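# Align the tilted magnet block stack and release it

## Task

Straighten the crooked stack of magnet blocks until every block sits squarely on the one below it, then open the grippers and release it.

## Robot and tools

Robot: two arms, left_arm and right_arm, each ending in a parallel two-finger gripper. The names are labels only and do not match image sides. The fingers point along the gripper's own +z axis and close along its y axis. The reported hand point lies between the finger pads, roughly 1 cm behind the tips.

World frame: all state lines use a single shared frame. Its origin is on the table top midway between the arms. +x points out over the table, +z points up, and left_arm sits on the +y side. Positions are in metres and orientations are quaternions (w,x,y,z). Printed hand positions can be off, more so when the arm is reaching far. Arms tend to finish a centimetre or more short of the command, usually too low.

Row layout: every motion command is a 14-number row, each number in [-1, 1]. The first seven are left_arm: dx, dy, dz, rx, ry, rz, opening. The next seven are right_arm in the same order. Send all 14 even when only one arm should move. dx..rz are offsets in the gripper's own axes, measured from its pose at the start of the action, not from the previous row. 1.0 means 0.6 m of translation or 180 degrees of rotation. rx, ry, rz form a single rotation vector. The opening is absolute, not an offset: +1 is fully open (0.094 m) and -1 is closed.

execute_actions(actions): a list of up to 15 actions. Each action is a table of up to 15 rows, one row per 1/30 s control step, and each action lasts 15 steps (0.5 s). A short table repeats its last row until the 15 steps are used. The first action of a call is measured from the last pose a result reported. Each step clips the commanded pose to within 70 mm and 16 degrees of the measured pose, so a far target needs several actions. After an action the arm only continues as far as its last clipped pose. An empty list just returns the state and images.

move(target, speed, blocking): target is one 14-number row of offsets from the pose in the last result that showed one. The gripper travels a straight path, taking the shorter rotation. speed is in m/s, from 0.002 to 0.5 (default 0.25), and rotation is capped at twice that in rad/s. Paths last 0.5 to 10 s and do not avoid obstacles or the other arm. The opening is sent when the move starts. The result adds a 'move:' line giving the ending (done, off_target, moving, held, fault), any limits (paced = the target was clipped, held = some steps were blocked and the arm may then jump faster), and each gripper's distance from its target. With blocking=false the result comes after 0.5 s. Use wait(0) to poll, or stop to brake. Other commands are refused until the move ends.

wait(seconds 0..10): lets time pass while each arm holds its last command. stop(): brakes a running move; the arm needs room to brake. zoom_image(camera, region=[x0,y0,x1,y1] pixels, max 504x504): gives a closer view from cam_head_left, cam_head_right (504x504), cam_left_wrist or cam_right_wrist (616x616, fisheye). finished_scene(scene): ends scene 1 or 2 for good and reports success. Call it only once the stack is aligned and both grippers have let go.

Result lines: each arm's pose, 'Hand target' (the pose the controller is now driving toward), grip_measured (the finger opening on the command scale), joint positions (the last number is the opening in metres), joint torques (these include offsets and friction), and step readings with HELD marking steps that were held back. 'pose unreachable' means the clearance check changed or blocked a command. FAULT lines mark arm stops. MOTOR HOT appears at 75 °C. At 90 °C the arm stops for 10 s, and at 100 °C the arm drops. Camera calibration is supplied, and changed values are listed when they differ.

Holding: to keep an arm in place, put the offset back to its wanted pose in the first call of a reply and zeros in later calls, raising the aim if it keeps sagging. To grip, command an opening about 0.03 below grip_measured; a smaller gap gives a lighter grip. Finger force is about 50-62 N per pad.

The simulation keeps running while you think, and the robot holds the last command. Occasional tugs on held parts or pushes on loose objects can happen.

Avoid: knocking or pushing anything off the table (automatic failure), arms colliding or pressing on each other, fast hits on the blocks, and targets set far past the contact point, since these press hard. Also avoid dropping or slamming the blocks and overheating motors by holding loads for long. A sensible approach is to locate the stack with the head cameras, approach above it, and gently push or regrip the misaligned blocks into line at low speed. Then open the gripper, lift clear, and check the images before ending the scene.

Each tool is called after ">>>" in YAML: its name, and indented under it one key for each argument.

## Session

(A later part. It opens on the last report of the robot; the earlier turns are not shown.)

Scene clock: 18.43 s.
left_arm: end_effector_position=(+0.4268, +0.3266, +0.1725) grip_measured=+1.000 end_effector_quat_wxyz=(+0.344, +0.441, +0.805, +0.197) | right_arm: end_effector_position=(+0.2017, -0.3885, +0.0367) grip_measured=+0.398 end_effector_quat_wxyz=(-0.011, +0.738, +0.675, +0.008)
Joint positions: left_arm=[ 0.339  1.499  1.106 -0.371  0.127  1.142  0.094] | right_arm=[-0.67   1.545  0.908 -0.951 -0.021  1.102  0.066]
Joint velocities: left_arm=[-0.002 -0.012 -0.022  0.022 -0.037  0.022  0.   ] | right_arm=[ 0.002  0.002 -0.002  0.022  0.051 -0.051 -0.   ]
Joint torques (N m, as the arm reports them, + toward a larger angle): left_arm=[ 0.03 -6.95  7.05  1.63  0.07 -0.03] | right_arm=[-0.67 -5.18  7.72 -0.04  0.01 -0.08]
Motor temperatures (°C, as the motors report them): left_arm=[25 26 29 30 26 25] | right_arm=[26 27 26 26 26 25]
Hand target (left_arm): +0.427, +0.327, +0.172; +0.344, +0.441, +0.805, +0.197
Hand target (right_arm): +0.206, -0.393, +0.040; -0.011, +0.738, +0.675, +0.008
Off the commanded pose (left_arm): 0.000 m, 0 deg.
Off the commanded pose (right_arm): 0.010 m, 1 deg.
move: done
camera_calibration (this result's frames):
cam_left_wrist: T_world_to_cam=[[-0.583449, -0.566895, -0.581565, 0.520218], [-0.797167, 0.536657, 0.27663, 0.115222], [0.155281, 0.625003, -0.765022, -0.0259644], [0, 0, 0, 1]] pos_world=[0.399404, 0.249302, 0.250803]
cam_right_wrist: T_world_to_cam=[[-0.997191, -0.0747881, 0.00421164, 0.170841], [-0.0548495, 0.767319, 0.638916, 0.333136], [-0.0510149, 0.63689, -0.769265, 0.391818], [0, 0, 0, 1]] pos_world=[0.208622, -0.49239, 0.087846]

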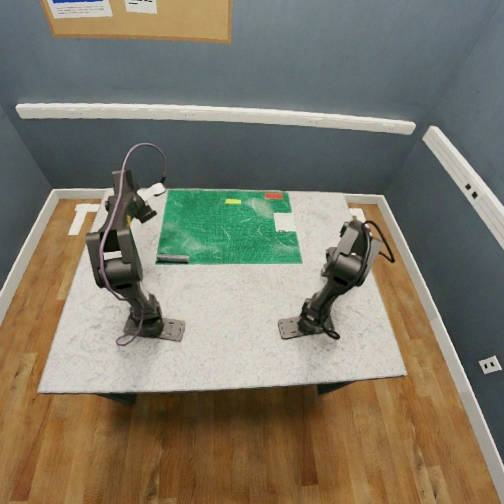

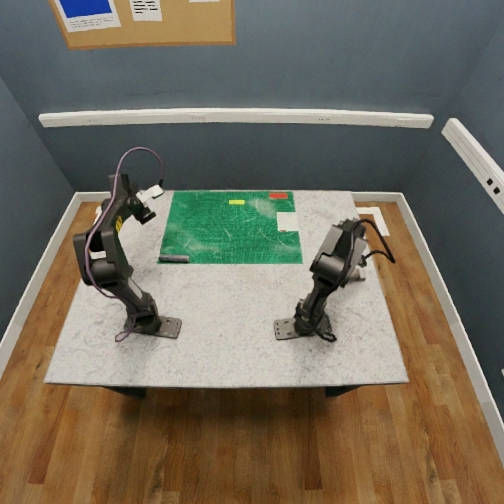

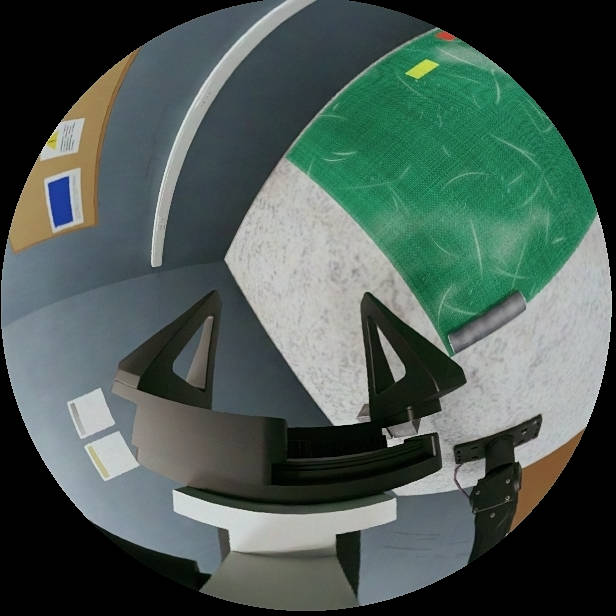

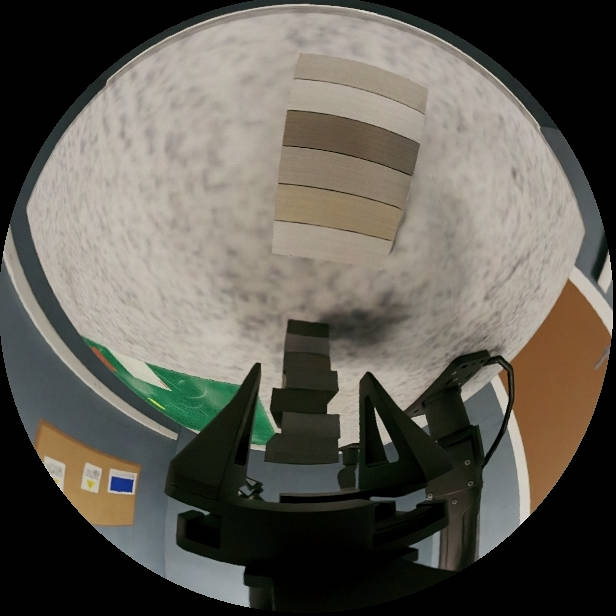

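>>> execute_actions:
  actions:
    - [[0,0,0,0,0,0,1,0,0.006,0,0,0,0,0.33],[0,0,0,0,0,0,1,0,0.006,0,0,0,0,0.26],[0,0,0,0,0,0,1,0,0.006,0,0,0,0,0.19],[0,0,0,0,0,0,1,0,0.006,0,0,0,0,0.12],[0,0,0,0,0,0,1,0,0.006,0,0,0,0,0.06],[0,0,0,0,0,0,1,0,0.006,0,0,0,0,0.01],[0,0,0,0,0,0,1,0,0.006,0,0,0,0,-0.03],[0,0,0,0,0,0,1,0,0.006,0,0,0,0,-0.06],[0,0,0,0,0,0,1,0,0.006,0,0,0,0,-0.09],[0,0,0,0,0,0,1,0,0.006,0,0,0,0,-0.12],[0,0,0,0,0,0,1,0,0.006,0,0,0,0,-0.14],[0,0,0,0,0,0,1,0,0.006,0,0,0,0,-0.16],[0,0,0,0,0,0,1,0,0.006,0,0,0,0,-0.18],[0,0,0,0,0,0,1,0,0.006,0,0,0,0,-0.20],[0,0,0,0,0,0,1,0,0.006,0,0,0,0,-0.22]]
    - [[0,0,0,0,0,0,1,0,0,0,0,0,0,-0.24],[0,0,0,0,0,0,1,0,0,0,0,0,0,-0.26],[0,0,0,0,0,0,1,0,0,0,0,0,0,-0.28],[0,0,0,0,0,0,1,0,0,0,0,0,0,-0.30],[0,0,0,0,0,0,1,0,0,0,0,0,0,-0.32],[0,0,0,0,0,0,1,0,0,0,0,0,0,-0.34],[0,0,0,0,0,0,1,0,0,0,0,0,0,-0.36],[0,0,0,0,0,0,1,0,0,0,0,0,0,-0.38],[0,0,0,0,0,0,1,0,0,0,0,0,0,-0.40],[0,0,0,0,0,0,1,0,0,0,0,0,0,-0.42],[0,0,0,0,0,0,1,0,0,0,0,0,0,-0.44],[0,0,0,0,0,0,1,0,0,0,0,0,0,-0.46],[0,0,0,0,0,0,1,0,0,0,0,0,0,-0.48],[0,0,0,0,0,0,1,0,0,0,0,0,0,-0.50],[0,0,0,0,0,0,1,0,0,0,0,0,0,-0.51]]

>>> zoom_image:
  camera: "cam_right_wrist"
  region: [210, 290, 410, 490]

Scene clock: 20.30 s.
left_arm: end_effector_position=(+0.4268, +0.3266, +0.1725) grip_measured=+1.000 end_effector_quat_wxyz=(+0.344, +0.441, +0.805, +0.197) | right_arm: end_effector_position=(+0.2071, -0.3893, +0.0367) grip_measured=-0.458 end_effector_quat_wxyz=(-0.003, +0.738, +0.674, +0.016)
Joint positions: left_arm=[ 0.339  1.499  1.106 -0.371  0.127  1.142  0.094] | right_arm=[-0.67   1.545  0.908 -0.931 -0.033  1.103  0.025]
Joint velocities: left_arm=[-0.007  0.007 -0.007  0.022  0.037 -0.051  0.   ] | right_arm=[ 0.002 -0.027  0.002 -0.037 -0.007  0.022 -0.   ]
Joint torques (N m, as the arm reports them, + toward a larger angle): left_arm=[ 0.03 -6.94  7.04  1.63  0.07 -0.02] | right_arm=[-0.01 -7.1   5.46 -0.02  0.04 -0.03]
Motor temperatures (°C, as the motors report them): left_arm=[25 26 29 30 26 25] | right_arm=[26 27 26 26 26 25]
Hand target (left_arm): +0.427, +0.327, +0.172; +0.344, +0.441, +0.805, +0.197
Hand target (right_arm): +0.204, -0.389, +0.037; -0.009, +0.738, +0.674, +0.011
Off the commanded pose (left_arm): 0.000 m, 0 deg.
Off the commanded pose (right_arm): 0.004 m, 1 deg.
Step readings (end_effector_position; steps 1 to 15: 1st action; 16 to 30: 2nd action):
0: left_arm (+0.4268, +0.3266, +0.1725) | right_arm (+0.2016, -0.3882, +0.0367)
1: left_arm (+0.4268, +0.3266, +0.1725) | right_arm (+0.2016, -0.3882, +0.0367)
2: left_arm (+0.4268, +0.3266, +0.1725) | right_arm (+0.2016, -0.3882, +0.0367)
4: left_arm (+0.4268, +0.3266, +0.1725) | right_arm (+0.2016, -0.3882, +0.0367)
8: left_arm (+0.4268, +0.3266, +0.1725) | right_arm (+0.2020, -0.3882, +0.0367)
15: left_arm (+0.4268, +0.3266, +0.1725) | right_arm (+0.2035, -0.3887, +0.0367)
16: left_arm (+0.4268, +0.3266, +0.1725) | right_arm (+0.2038, -0.3887, +0.0367)
17: left_arm (+0.4268, +0.3266, +0.1725) | right_arm (+0.2041, -0.3887, +0.0367)
19: left_arm (+0.4268, +0.3266, +0.1725) | right_arm (+0.2046, -0.3888, +0.0367)
23: left_arm (+0.4268, +0.3266, +0.1725) | right_arm (+0.2058, -0.3891, +0.0367)
30: end_effector_position above
camera_calibration (this result's frames):
cam_left_wrist: T_world_to_cam=[[-0.583449, -0.566895, -0.581565, 0.520218], [-0.797167, 0.536657, 0.27663, 0.115222], [0.155281, 0.625003, -0.765022, -0.0259644], [0, 0, 0, 1]] pos_world=[0.399404, 0.249302, 0.250803]
cam_right_wrist: T_world_to_cam=[[-0.997043, -0.0743173, -0.019525, 0.177243], [-0.0696802, 0.767368, 0.637409, 0.337152], [-0.0323877, 0.636885, -0.770278, 0.388773], [0, 0, 0, 1]] pos_world=[0.212804, -0.493151, 0.0880203]

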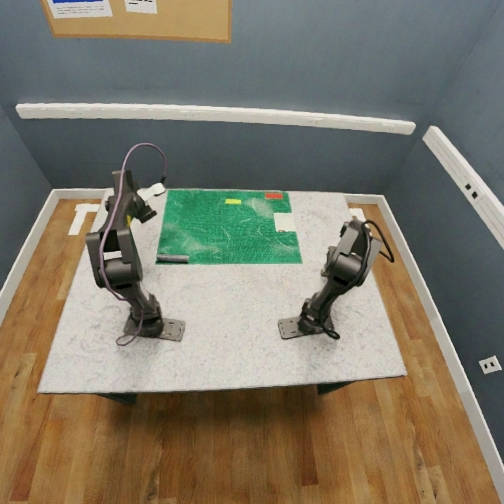

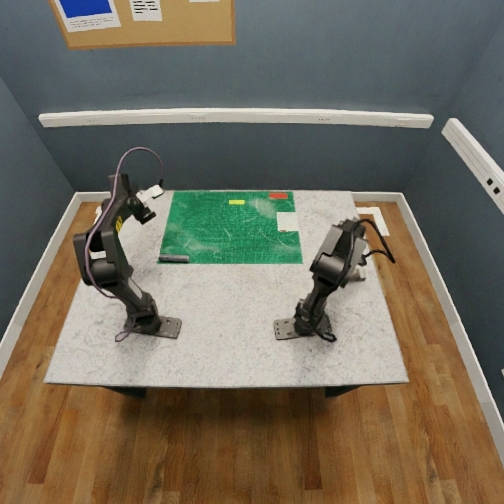

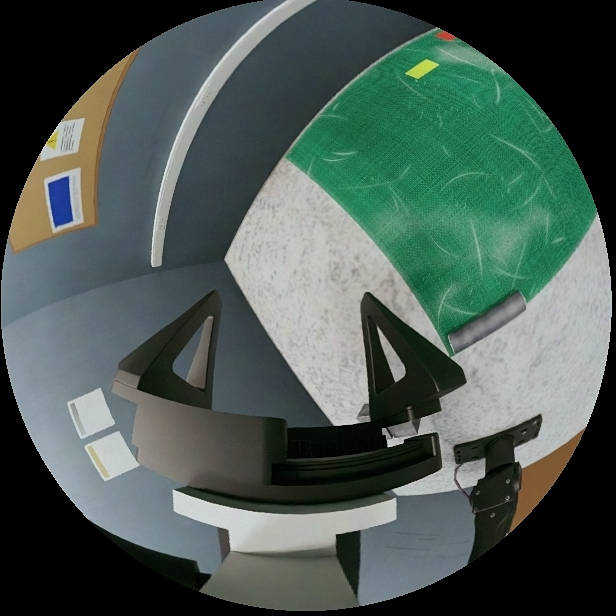

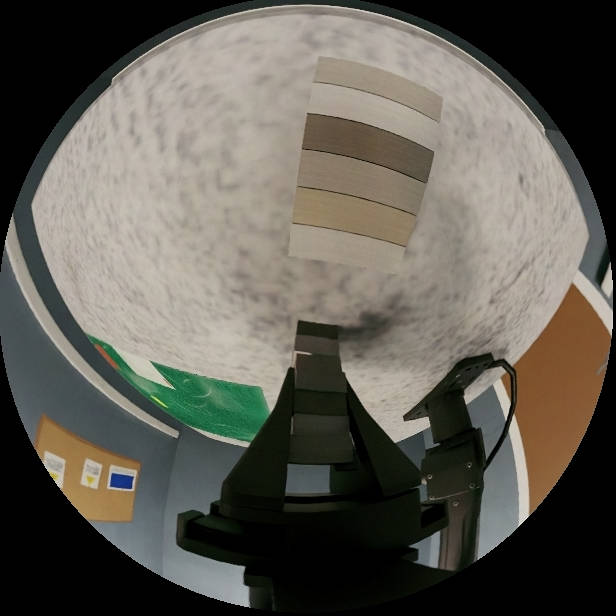

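Region (210, 290, 410, 490) of cam_right_wrist's 616x616 image, scaled by 2.520, with more detail than that image has.

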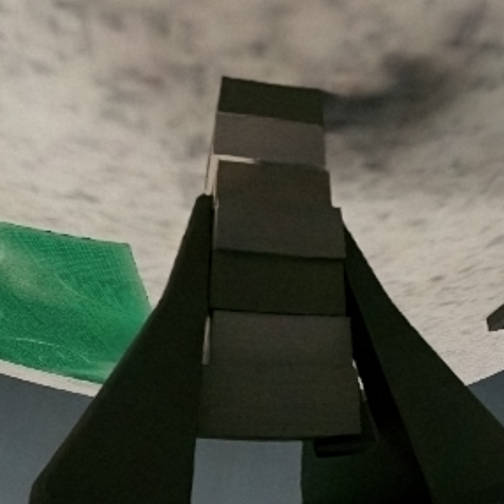

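>>> execute_actions:
  actions:
    - [[0,0,0,0,0,0,1,0,0,0.004,0,0,0,-0.42],[0,0,0,0,0,0,1,0,0,0.007,0.001,0,0,-0.38],[0,0,0,0,0,0,1,0,0,0.010,0.002,0,0,-0.34],[0,0,0,0,0,0,1,0,0,0.013,0.003,0,0,-0.30],[0,0,0,0,0,0,1,0,0,0.016,0.004,0,0,-0.28],[0,0,0,0,0,0,1,0,0,0.019,0.005,0,0,-0.28],[0,0,0,0,0,0,1,0,0,0.022,0.006,0,0,-0.28],[0,0,0,0,0,0,1,0,0,0.024,0.006,0,0,-0.28],[0,0,0,0,0,0,1,0,0,0.026,0.006,0,0,-0.28]]

>>> zoom_image:
  camera: "cam_right_wrist"
  region: [210, 310, 410, 510]

Scene clock: 21.33 s.
left_arm: end_effector_position=(+0.4268, +0.3266, +0.1725) grip_measured=+1.000 end_effector_quat_wxyz=(+0.344, +0.441, +0.805, +0.197) | right_arm: end_effector_position=(+0.2108, -0.3915, +0.0309) grip_measured=-0.282 end_effector_quat_wxyz=(-0.003, +0.739, +0.674, +0.017)
Joint positions: left_arm=[ 0.339  1.499  1.106 -0.371  0.127  1.142  0.094] | right_arm=[-0.67   1.57   0.908 -0.905 -0.034  1.104  0.034]
Joint velocities: left_arm=[-0.007 -0.007  0.007  0.066 -0.022  0.007  0.   ] | right_arm=[-0.007  0.002 -0.002 -0.022 -0.007  0.037  0.   ]
Joint torques (N m, as the arm reports them, + toward a larger angle): left_arm=[ 0.03 -6.95  7.07  1.64  0.07 -0.03] | right_arm=[ 0.78 -5.66  3.8   0.41  0.05  0.03]
Motor temperatures (°C, as the motors report them): left_arm=[25 26 29 30 26 25] | right_arm=[26 27 26 26 26 25]
Hand target (left_arm): +0.427, +0.327, +0.172; +0.344, +0.441, +0.805, +0.197
Hand target (right_arm): +0.207, -0.389, +0.022; -0.010, +0.738, +0.675, +0.010
Off the commanded pose (left_arm): 0.000 m, 0 deg.
Off the commanded pose (right_arm): 0.011 m, 1 deg.
Step readings (end_effector_position):
0: left_arm (+0.4268, +0.3266, +0.1725) | right_arm (+0.2071, -0.3893, +0.0367)
1: left_arm (+0.4268, +0.3266, +0.1725) | right_arm (+0.2072, -0.3893, +0.0367)
2: left_arm (+0.4268, +0.3266, +0.1725) | right_arm (+0.2073, -0.3893, +0.0367)
4: left_arm (+0.4268, +0.3266, +0.1725) | right_arm (+0.2075, -0.3894, +0.0367)
8: left_arm (+0.4268, +0.3266, +0.1725) | right_arm (+0.2091, -0.3904, +0.0347)
15: end_effector_position above
camera_calibration (this result's frames):
cam_left_wrist: T_world_to_cam=[[-0.583449, -0.566895, -0.581565, 0.520218], [-0.797167, 0.536657, 0.27663, 0.115222], [0.155281, 0.625003, -0.765022, -0.0259644], [0, 0, 0, 1]] pos_world=[0.399404, 0.249302, 0.250803]
cam_right_wrist: T_world_to_cam=[[-0.997139, -0.072799, -0.0203274, 0.181332], [-0.069026, 0.767505, 0.637315, 0.342774], [-0.0307945, 0.636895, -0.770335, 0.385517], [0, 0, 0, 1]] pos_world=[0.216345, -0.495414, 0.0822081]

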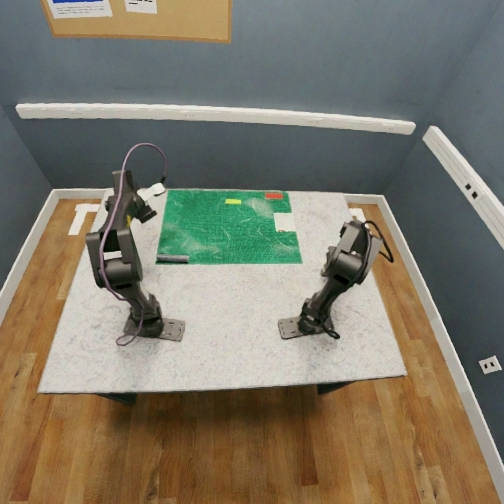

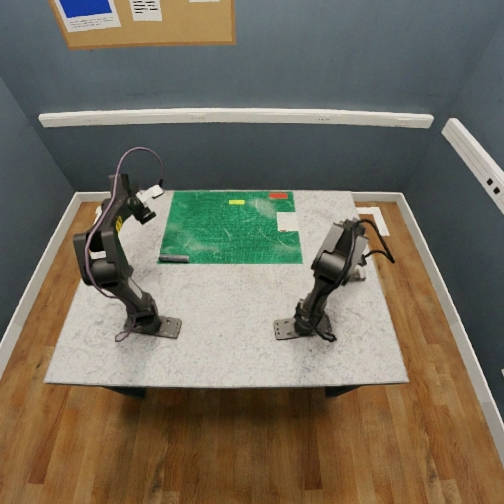

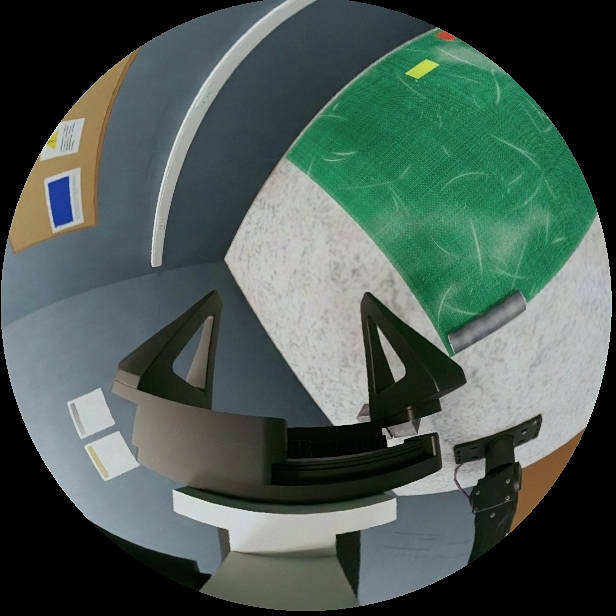

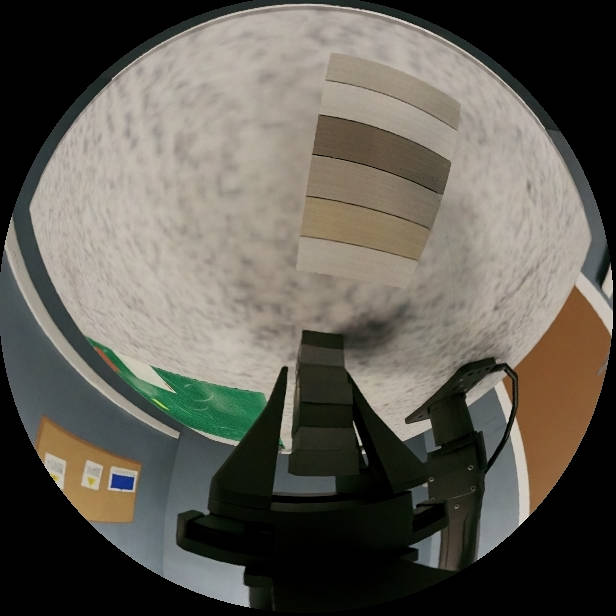

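Region (210, 310, 410, 510) of cam_right_wrist's 616x616 image, scaled by 2.520, with more detail than that image has.

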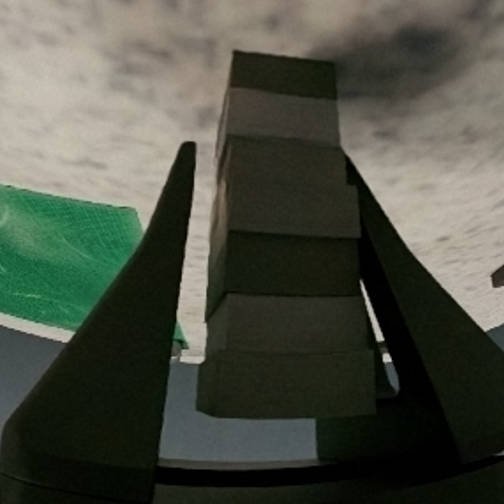

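>>> execute_actions:
  actions:
    - [[0,0,0,0,0,0,1,0,-0.005,0,0.005,0,0,-0.30],[0,0,0,0,0,0,1,0,-0.005,0,0.005,0,0,-0.315],[0,0,0,0,0,0,1,0,-0.005,0,0.005,0,0,-0.33],[0,0,0,0,0,0,1,0,-0.005,0,0.005,0,0,-0.345],[0,0,0,0,0,0,1,0,-0.005,0,0.005,0,0,-0.36],[0,0,0,0,0,0,1,0,-0.005,0,0.005,0,0,-0.375],[0,0,0,0,0,0,1,0,-0.005,0,0.005,0,0,-0.39],[0,0,0,0,0,0,1,0,-0.005,0,0.005,0,0,-0.405],[0,0,0,0,0,0,1,0,-0.005,0,0.005,0,0,-0.42],[0,0,0,0,0,0,1,0,-0.005,0,0.005,0,0,-0.435],[0,0,0,0,0,0,1,0,-0.005,0,0.005,0,0,-0.45],[0,0,0,0,0,0,1,0,-0.005,0,0.005,0,0,-0.465],[0,0,0,0,0,0,1,0,-0.005,0,0.005,0,0,-0.48],[0,0,0,0,0,0,1,0,-0.005,0,0.005,0,0,-0.495],[0,0,0,0,0,0,1,0,-0.005,0,0.005,0,0,-0.51]]

>>> zoom_image:
  camera: "cam_right_wrist"
  region: [240, 310, 400, 480]

Scene clock: 22.93 s.
left_arm: end_effector_position=(+0.4268, +0.3266, +0.1725) grip_measured=+1.000 end_effector_quat_wxyz=(+0.344, +0.441, +0.805, +0.197) | right_arm: end_effector_position=(+0.2081, -0.3905, +0.0309) grip_measured=-0.458 end_effector_quat_wxyz=(-0.008, +0.739, +0.674, +0.014)
Joint positions: left_arm=[ 0.339  1.499  1.106 -0.371  0.127  1.142  0.094] | right_arm=[-0.67   1.57   0.908 -0.916 -0.031  1.104  0.025]
Joint velocities: left_arm=[ 0.007 -0.017  0.017 -0.007 -0.007  0.022  0.   ] | right_arm=[ 0.012  0.007  0.002  0.007  0.066  0.007 -0.   ]
Joint torques (N m, as the arm reports them, + toward a larger angle): left_arm=[ 0.01 -6.94  7.07  1.64  0.07 -0.02] | right_arm=[-0.05 -6.77  5.55  0.11  0.   -0.02]
Motor temperatures (°C, as the motors report them): left_arm=[25 27 29 30 26 25] | right_arm=[26 27 26 26 26 25]
Hand target (left_arm): +0.427, +0.327, +0.172; +0.344, +0.441, +0.805, +0.197
Hand target (right_arm): +0.208, -0.391, +0.031; -0.009, +0.739, +0.674, +0.011
Off the commanded pose (left_arm): 0.000 m, 0 deg.
Off the commanded pose (right_arm): 0.001 m, 0 deg.
Step readings (end_effector_position):
0: left_arm (+0.4268, +0.3266, +0.1725) | right_arm (+0.2108, -0.3915, +0.0309)
1: left_arm (+0.4268, +0.3266, +0.1725) | right_arm (+0.2106, -0.3914, +0.0309)
2: left_arm (+0.4268, +0.3266, +0.1725) | right_arm (+0.2102, -0.3912, +0.0309)
4: left_arm (+0.4268, +0.3266, +0.1725) | right_arm (+0.2097, -0.3909, +0.0309)
8: left_arm (+0.4268, +0.3266, +0.1725) | right_arm (+0.2083, -0.3905, +0.0309)
15: end_effector_position above
camera_calibration (this result's frames):
cam_left_wrist: T_world_to_cam=[[-0.583449, -0.566895, -0.581565, 0.520218], [-0.797167, 0.536657, 0.27663, 0.115222], [0.155281, 0.625003, -0.765022, -0.0259644], [0, 0, 0, 1]] pos_world=[0.399404, 0.249302, 0.250803]
cam_right_wrist: T_world_to_cam=[[-0.997334, -0.0723735, -0.00927738, 0.178581], [-0.061496, 0.765306, 0.640723, 0.339259], [-0.0392713, 0.639585, -0.767716, 0.387494], [0, 0, 0, 1]] pos_world=[0.214185, -0.494548, 0.0817715]

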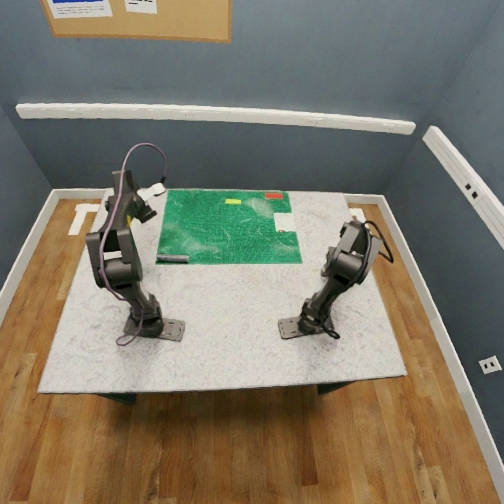

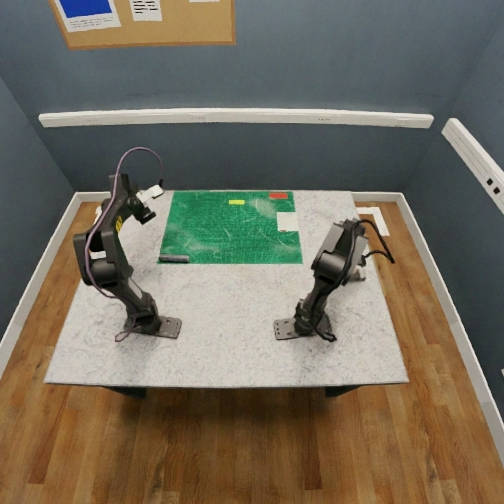

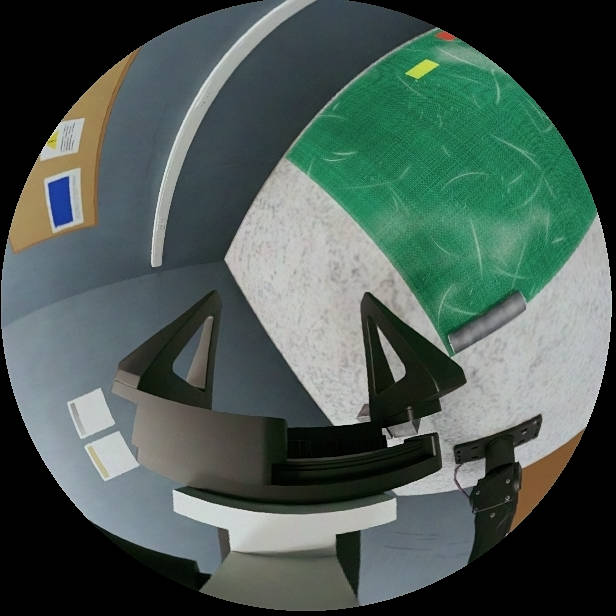

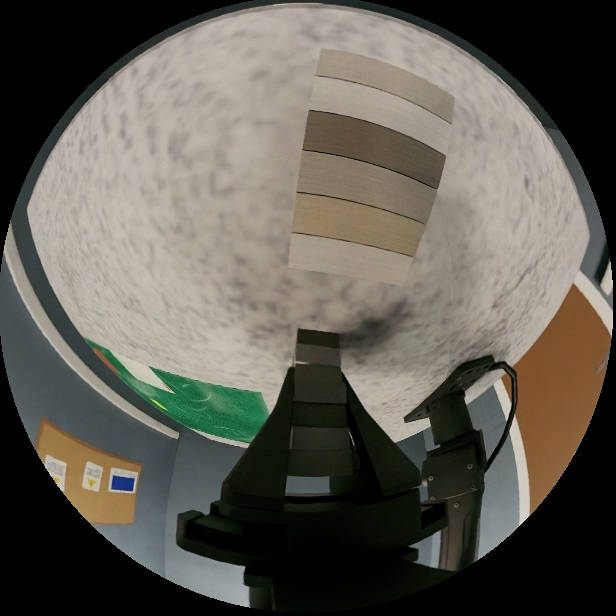

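Region (240, 310, 400, 480) of cam_right_wrist's 616x616 image, scaled by 2.965, with more detail than that image has; it fills the left 474 columns of this view, and the rest is white.

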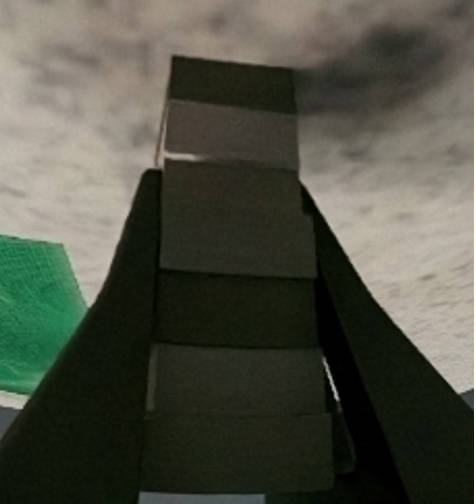

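>>> execute_actions:
  actions:
    - [[0,0,0,0,0,0,1,0,0,-0.006,0,0,0,-0.42],[0,0,0,0,0,0,1,0,0,-0.011,0,0,0,-0.37],[0,0,0,0,0,0,1,0,0.001,-0.016,0,0,0,-0.32],[0,0,0,0,0,0,1,0,0.001,-0.021,0,0,0,-0.27],[0,0,0,0,0,0,1,0,0.002,-0.026,0,0,0,-0.24],[0,0,0,0,0,0,1,0,0.002,-0.031,0,0,0,-0.24],[0,0,0,0,0,0,1,0,0.003,-0.036,0,0,0,-0.24],[0,0,0,0,0,0,1,0,0.003,-0.041,0,0,0,-0.24],[0,0,0,0,0,0,1,0,0.003,-0.046,0,0,0,-0.24],[0,0,0,0,0,0,1,0,0.003,-0.051,0,0,0,-0.24],[0,0,0,0,0,0,1,0,0.003,-0.056,0,0,0,-0.24],[0,0,0,0,0,0,1,0,0.003,-0.058,0,0,0,-0.24]]
    - [[0,0,0,0,0,0,1,0,0,-0.004,0,0,0,-0.27],[0,0,0,0,0,0,1,0,0,-0.004,0,0,0,-0.30],[0,0,0,0,0,0,1,0,0,-0.004,0,0,0,-0.32],[0,0,0,0,0,0,1,0,0,-0.004,0,0,0,-0.34],[0,0,0,0,0,0,1,0,0,-0.004,0,0,0,-0.36],[0,0,0,0,0,0,1,0,0,-0.004,0,0,0,-0.375],[0,0,0,0,0,0,1,0,0,-0.004,0,0,0,-0.39],[0,0,0,0,0,0,1,0,0,-0.004,0,0,0,-0.405],[0,0,0,0,0,0,1,0,0,-0.004,0,0,0,-0.42],[0,0,0,0,0,0,1,0,0,-0.004,0,0,0,-0.435],[0,0,0,0,0,0,1,0,0,-0.004,0,0,0,-0.45],[0,0,0,0,0,0,1,0,0,-0.004,0,0,0,-0.465],[0,0,0,0,0,0,1,0,0,-0.004,0,0,0,-0.48],[0,0,0,0,0,0,1,0,0,-0.004,0,0,0,-0.495],[0,0,0,0,0,0,1,0,0,-0.004,0,0,0,-0.51]]

>>> zoom_image:
  camera: "cam_right_wrist"
  region: [240, 290, 400, 450]

Scene clock: 25.10 s.
left_arm: end_effector_position=(+0.4268, +0.3266, +0.1725) grip_measured=+1.000 end_effector_quat_wxyz=(+0.344, +0.441, +0.805, +0.197) | right_arm: end_effector_position=(+0.2080, -0.3898, +0.0528) grip_measured=-0.458 end_effector_quat_wxyz=(-0.016, +0.739, +0.674, +0.013)
Joint positions: left_arm=[ 0.339  1.499  1.106 -0.371  0.127  1.142  0.094] | right_arm=[-0.67   1.55   0.981 -1.025 -0.033  1.104  0.025]
Joint velocities: left_arm=[0.002 0.007 0.002 0.022 0.066 0.051 0.   ] | right_arm=[-0.007 -0.012 -0.012 -0.051 -0.066 -0.022 -0.001]
Joint torques (N m, as the arm reports them, + toward a larger angle): left_arm=[ 0.02 -6.92  7.06  1.64  0.08 -0.02] | right_arm=[ 0.02 -7.35  5.94  0.02 -0.02  0.  ]
Motor temperatures (°C, as the motors report them): left_arm=[25 27 29 31 26 25] | right_arm=[26 27 26 26 26 25]
Hand target (left_arm): +0.427, +0.327, +0.172; +0.344, +0.441, +0.805, +0.197
Hand target (right_arm): +0.209, -0.390, +0.055; -0.014, +0.739, +0.674, +0.013
Off the commanded pose (left_arm): 0.000 m, 0 deg.
Off the commanded pose (right_arm): 0.002 m, 0 deg.
Step readings (end_effector_position; steps 1 to 15: 1st action; 16 to 30: 2nd action):
0: left_arm (+0.4268, +0.3266, +0.1725) | right_arm (+0.2081, -0.3905, +0.0309)
1: left_arm (+0.4268, +0.3266, +0.1725) | right_arm (+0.2081, -0.3905, +0.0309)
2: left_arm (+0.4268, +0.3266, +0.1725) | right_arm (+0.2079, -0.3902, +0.0309)
4: left_arm (+0.4268, +0.3266, +0.1725) | right_arm (+0.2062, -0.3891, +0.0309)
8: left_arm (+0.4268, +0.3266, +0.1725) | right_arm (+0.2043, -0.3877, +0.0353)
15: left_arm (+0.4268, +0.3266, +0.1725) | right_arm (+0.2085, -0.3903, +0.0525)
16: left_arm (+0.4268, +0.3266, +0.1725) | right_arm (+0.2085, -0.3904, +0.0528)
17: left_arm (+0.4268, +0.3266, +0.1725) | right_arm (+0.2086, -0.3903, +0.0528)
19: left_arm (+0.4268, +0.3266, +0.1725) | right_arm (+0.2082, -0.3901, +0.0528)
23: left_arm (+0.4268, +0.3266, +0.1725) | right_arm (+0.2082, -0.3900, +0.0528)
30: end_effector_position above
camera_calibration (this result's frames):
cam_left_wrist: T_world_to_cam=[[-0.583449, -0.566895, -0.581565, 0.520218], [-0.797167, 0.536657, 0.27663, 0.115222], [0.155281, 0.625003, -0.765022, -0.0259644], [0, 0, 0, 1]] pos_world=[0.399404, 0.249302, 0.250803]
cam_right_wrist: T_world_to_cam=[[-0.997382, -0.072292, 0.00147093, 0.17815], [-0.0540295, 0.758633, 0.649274, 0.32008], [-0.0480532, 0.647495, -0.760553, 0.408445], [0, 0, 0, 1]] pos_world=[0.214604, -0.494411, 0.102562]

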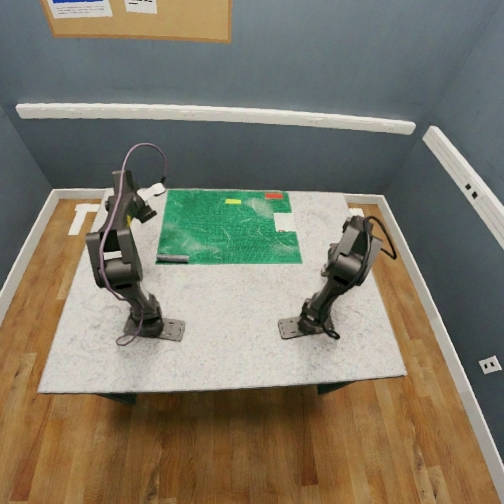

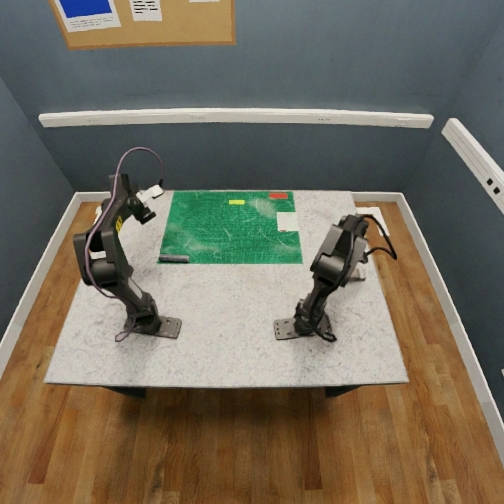

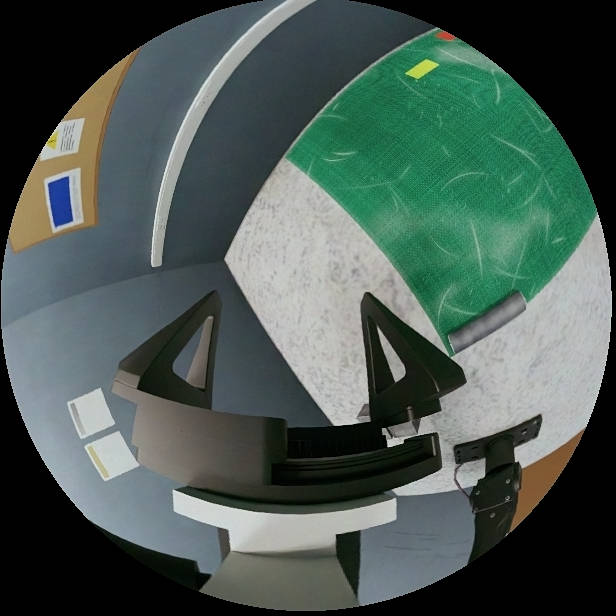

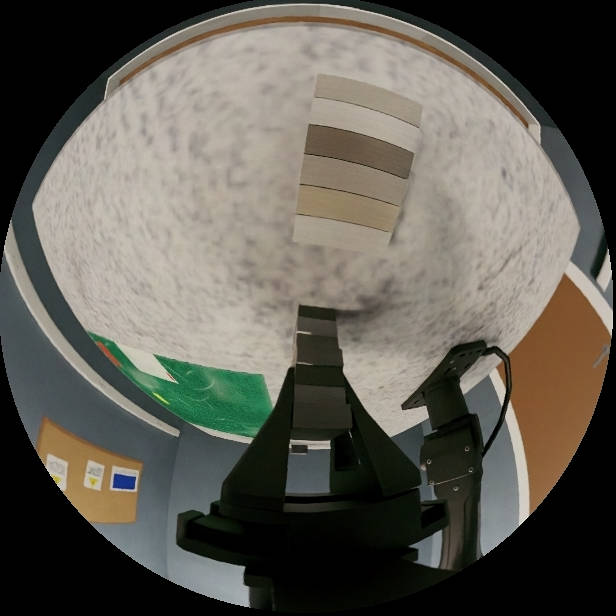

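Region (240, 290, 400, 450) of cam_right_wrist's 616x616 image, scaled by 3.150, with more detail than that image has.

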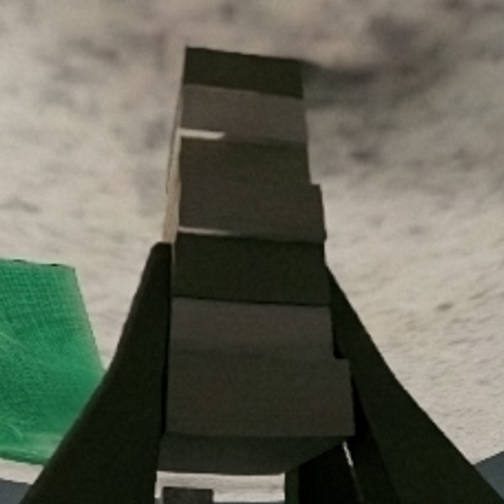

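Next level up (~0.069).

>>> execute_actions:
  actions:
    - [[0,0,0,0,0,0,1,0,0,-0.006,0,0,0,-0.42],[0,0,0,0,0,0,1,0,0,-0.011,0,0,0,-0.37],[0,0,0,0,0,0,1,0,0.001,-0.016,0,0,0,-0.32],[0,0,0,0,0,0,1,0,0.001,-0.021,0,-0.002,0,-0.27],[0,0,0,0,0,0,1,0,0.002,-0.025,0,-0.003,0,-0.24],[0,0,0,0,0,0,1,0,0.002,-0.029,0,-0.004,0,-0.24],[0,0,0,0,0,0,1,0,0.003,-0.033,0,-0.005,0,-0.24],[0,0,0,0,0,0,1,0,0.003,-0.037,0,-0.005,0,-0.24],[0,0,0,0,0,0,1,0,0.003,-0.041,0,-0.005,0,-0.24],[0,0,0,0,0,0,1,0,0.003,-0.045,0,-0.005,0,-0.24],[0,0,0,0,0,0,1,0,0.003,-0.048,0,-0.005,0,-0.24],[0,0,0,0,0,0,1,0,0.003,-0.050,0,-0.005,0,-0.24]]
    - [[0,0,0,0,0,0,1,0,0,-0.004,0,0,0,-0.27],[0,0,0,0,0,0,1,0,0,-0.004,0,0,0,-0.30],[0,0,0,0,0,0,1,0,0,-0.004,0,0,0,-0.32],[0,0,0,0,0,0,1,0,0,-0.004,0,0,0,-0.34],[0,0,0,0,0,0,1,0,0,-0.004,0,0,0,-0.36],[0,0,0,0,0,0,1,0,0,-0.004,0,0,0,-0.375],[0,0,0,0,0,0,1,0,0,-0.004,0,0,0,-0.39],[0,0,0,0,0,0,1,0,0,-0.004,0,0,0,-0.405],[0,0,0,0,0,0,1,0,0,-0.004,0,0,0,-0.42],[0,0,0,0,0,0,1,0,0,-0.004,0,0,0,-0.435],[0,0,0,0,0,0,1,0,0,-0.004,0,0,0,-0.45],[0,0,0,0,0,0,1,0,0,-0.004,0,0,0,-0.465],[0,0,0,0,0,0,1,0,0,-0.004,0,0,0,-0.48],[0,0,0,0,0,0,1,0,0,-0.004,0,0,0,-0.495],[0,0,0,0,0,0,1,0,0,-0.004,0,0,0,-0.51]]

>>> zoom_image:
  camera: "cam_right_wrist"
  region: [240, 280, 400, 440]

Scene clock: 26.93 s.
left_arm: end_effector_position=(+0.4268, +0.3266, +0.1725) grip_measured=+1.000 end_effector_quat_wxyz=(+0.344, +0.441, +0.805, +0.197) | right_arm: end_effector_position=(+0.2079, -0.3895, +0.0678) grip_measured=-0.458 end_effector_quat_wxyz=(-0.025, +0.740, +0.672, +0.011)
Joint positions: left_arm=[ 0.339  1.499  1.106 -0.371  0.127  1.142  0.094] | right_arm=[-0.67   1.55   1.042 -1.105 -0.035  1.107  0.025]
Joint velocities: left_arm=[ 0.017 -0.007  0.002  0.037 -0.037 -0.051  0.   ] | right_arm=[ 0.002 -0.017  0.007  0.022  0.051 -0.007 -0.001]
Joint torques (N m, as the arm reports them, + toward a larger angle): left_arm=[ 0.01 -6.93  7.06  1.64  0.07 -0.02] | right_arm=[-0.07 -7.33  6.05 -0.03 -0.02 -0.02]
Motor temperatures (°C, as the motors report them): left_arm=[25 27 29 31 26 25] | right_arm=[26 28 26 26 26 25]
Hand target (left_arm): +0.427, +0.327, +0.172; +0.344, +0.441, +0.805, +0.197
Hand target (right_arm): +0.208, -0.390, +0.070; -0.025, +0.740, +0.672, +0.011
Off the commanded pose (left_arm): 0.000 m, 0 deg.
Off the commanded pose (right_arm): 0.002 m, 0 deg.
Step readings (end_effector_position; steps 1 to 15: 1st action; 16 to 30: 2nd action):
0: left_arm (+0.4268, +0.3266, +0.1725) | right_arm (+0.2080, -0.3898, +0.0528)
1: left_arm (+0.4268, +0.3266, +0.1725) | right_arm (+0.2080, -0.3898, +0.0528)
2: left_arm (+0.4268, +0.3266, +0.1725) | right_arm (+0.2077, -0.3896, +0.0528)
4: left_arm (+0.4268, +0.3266, +0.1725) | right_arm (+0.2061, -0.3885, +0.0529)
8: left_arm (+0.4268, +0.3266, +0.1725) | right_arm (+0.2041, -0.3873, +0.0563)
15: left_arm (+0.4268, +0.3266, +0.1725) | right_arm (+0.2079, -0.3897, +0.0678)
16: left_arm (+0.4268, +0.3266, +0.1725) | right_arm (+0.2079, -0.3896, +0.0678)
17: left_arm (+0.4268, +0.3266, +0.1725) | right_arm (+0.2079, -0.3896, +0.0678)
19: left_arm (+0.4268, +0.3266, +0.1725) | right_arm (+0.2079, -0.3896, +0.0678)
23: left_arm (+0.4268, +0.3266, +0.1725) | right_arm (+0.2079, -0.3896, +0.0678)
30: end_effector_position above
camera_calibration (this result's frames):
cam_left_wrist: T_world_to_cam=[[-0.583449, -0.566895, -0.581565, 0.520218], [-0.797167, 0.536657, 0.27663, 0.115222], [0.155281, 0.625003, -0.765022, -0.0259644], [0, 0, 0, 1]] pos_world=[0.399404, 0.249302, 0.250803]
cam_right_wrist: T_world_to_cam=[[-0.997408, -0.0700727, 0.0163202, 0.177961], [-0.042025, 0.751518, 0.658373, 0.304267], [-0.0583989, 0.655981, -0.752515, 0.424565], [0, 0, 0, 1]] pos_world=[0.215081, -0.494698, 0.116266]

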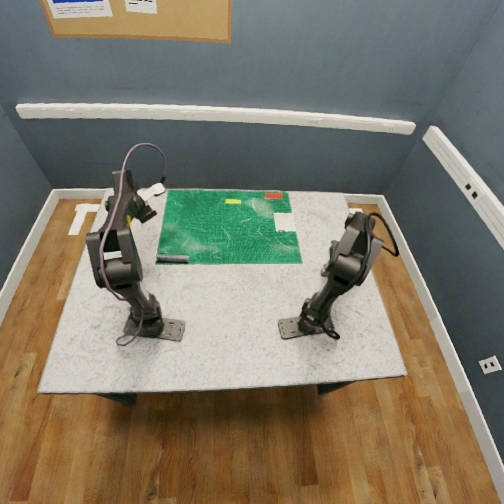

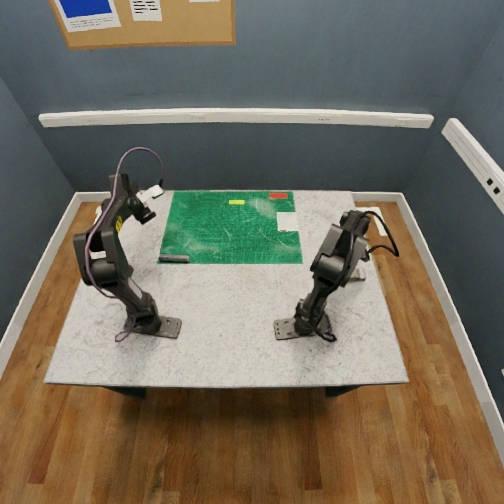

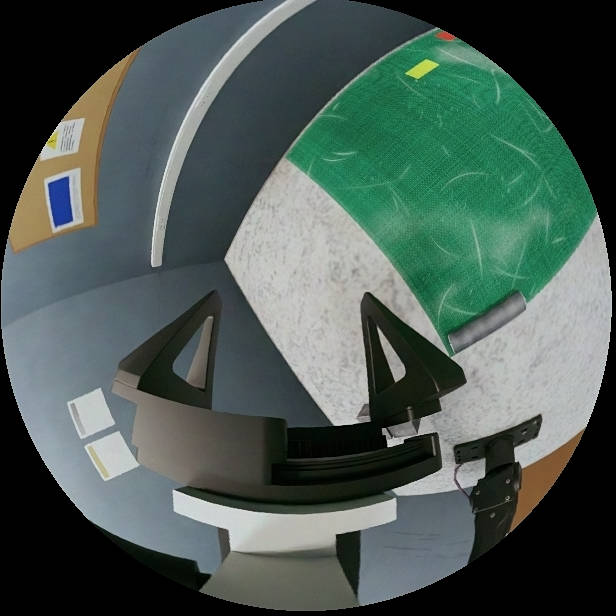

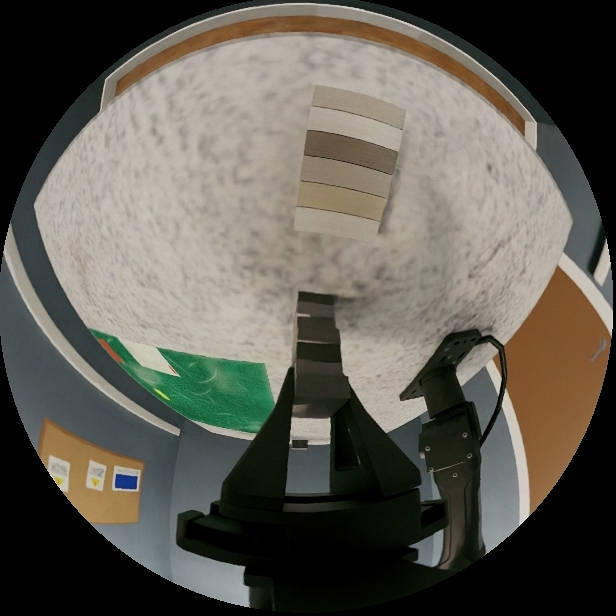

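Region (240, 280, 400, 440) of cam_right_wrist's 616x616 image, scaled by 3.150, with more detail than that image has.

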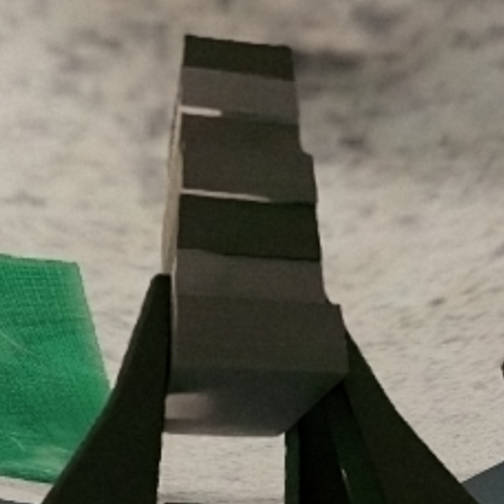

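>>> move:
  target: [0,0,0,0,0,0,1,0,0,-0.003,0.0075,-0.02,-0.504,0.75]
  speed: 0.5

>>> zoom_image:
  camera: "cam_right_wrist"
  region: [210, 270, 410, 470]

Scene clock: 29.63 s.
left_arm: end_effector_position=(+0.4268, +0.3266, +0.1725) grip_measured=+1.000 end_effector_quat_wxyz=(+0.344, +0.441, +0.805, +0.197) | right_arm: end_effector_position=(+0.2116, -0.3935, +0.0719) grip_measured=+0.748 end_effector_quat_wxyz=(-0.005, +0.046, +0.999, -0.003)
Joint positions: left_arm=[ 0.339  1.499  1.106 -0.371  0.127  1.142  0.094] | right_arm=[-0.645  1.532  1.042 -1.088  0.01  -0.44   0.082]
Joint velocities: left_arm=[-0.012  0.017 -0.002 -0.037 -0.051 -0.022  0.   ] | right_arm=[ 0.002  0.002 -0.002  0.051 -0.022 -0.022 -0.   ]
Joint torques (N m, as the arm reports them, + toward a larger angle): left_arm=[ 0.01 -6.95  7.06  1.64  0.07 -0.02] | right_arm=[ 0.17 -9.58  3.41  0.38 -0.06 -0.09]
Motor temperatures (°C, as the motors report them): left_arm=[25 27 29 31 26 25] | right_arm=[26 28 26 26 26 25]
Hand target (left_arm): +0.427, +0.327, +0.172; +0.344, +0.441, +0.805, +0.197
Hand target (right_arm): +0.208, -0.390, +0.069; +0.001, +0.041, +0.999, -0.003
Off the commanded pose (left_arm): 0.000 m, 0 deg.
Off the commanded pose (right_arm): 0.006 m, 1 deg.
move: done
camera_calibration (this result's frames):
cam_left_wrist: T_world_to_cam=[[-0.583449, -0.566895, -0.581565, 0.520218], [-0.797167, 0.536657, 0.27663, 0.115222], [0.155281, 0.625003, -0.765022, -0.0259644], [0, 0, 0, 1]] pos_world=[0.399404, 0.249302, 0.250803]
cam_right_wrist: T_world_to_cam=[[0.0720308, -0.997376, 0.00719298, -0.409274], [-0.778081, -0.0516784, 0.626034, 0.146726], [-0.62402, -0.0506905, -0.779763, 0.274027], [0, 0, 0, 1]] pos_world=[0.314644, -0.386727, 0.124764]

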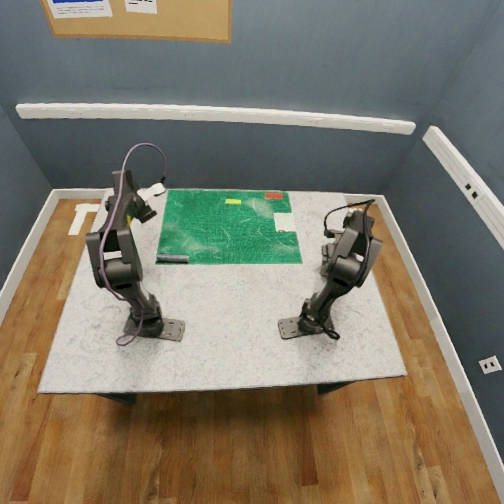

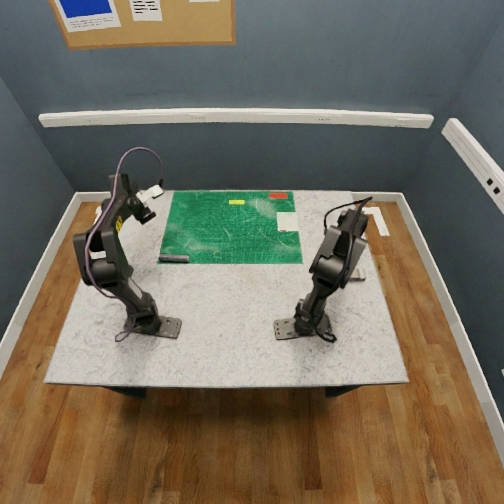

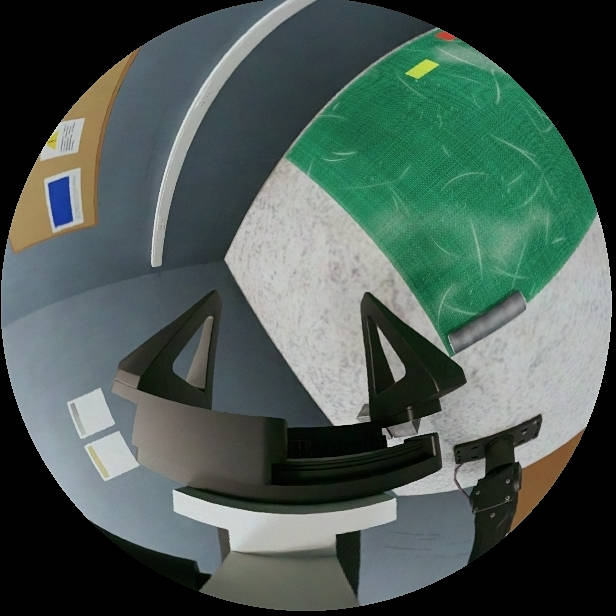

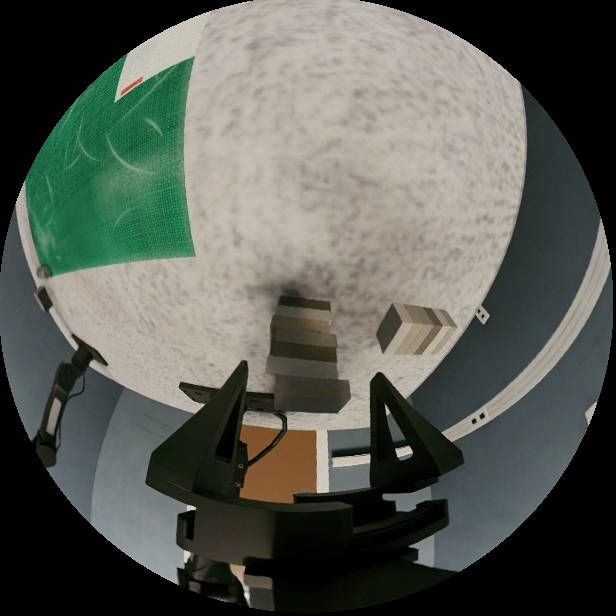

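Region (210, 270, 410, 470) of cam_right_wrist's 616x616 image, scaled by 2.520, with more detail than that image has.

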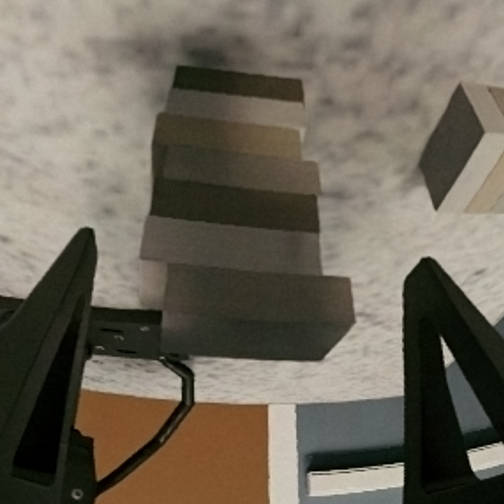

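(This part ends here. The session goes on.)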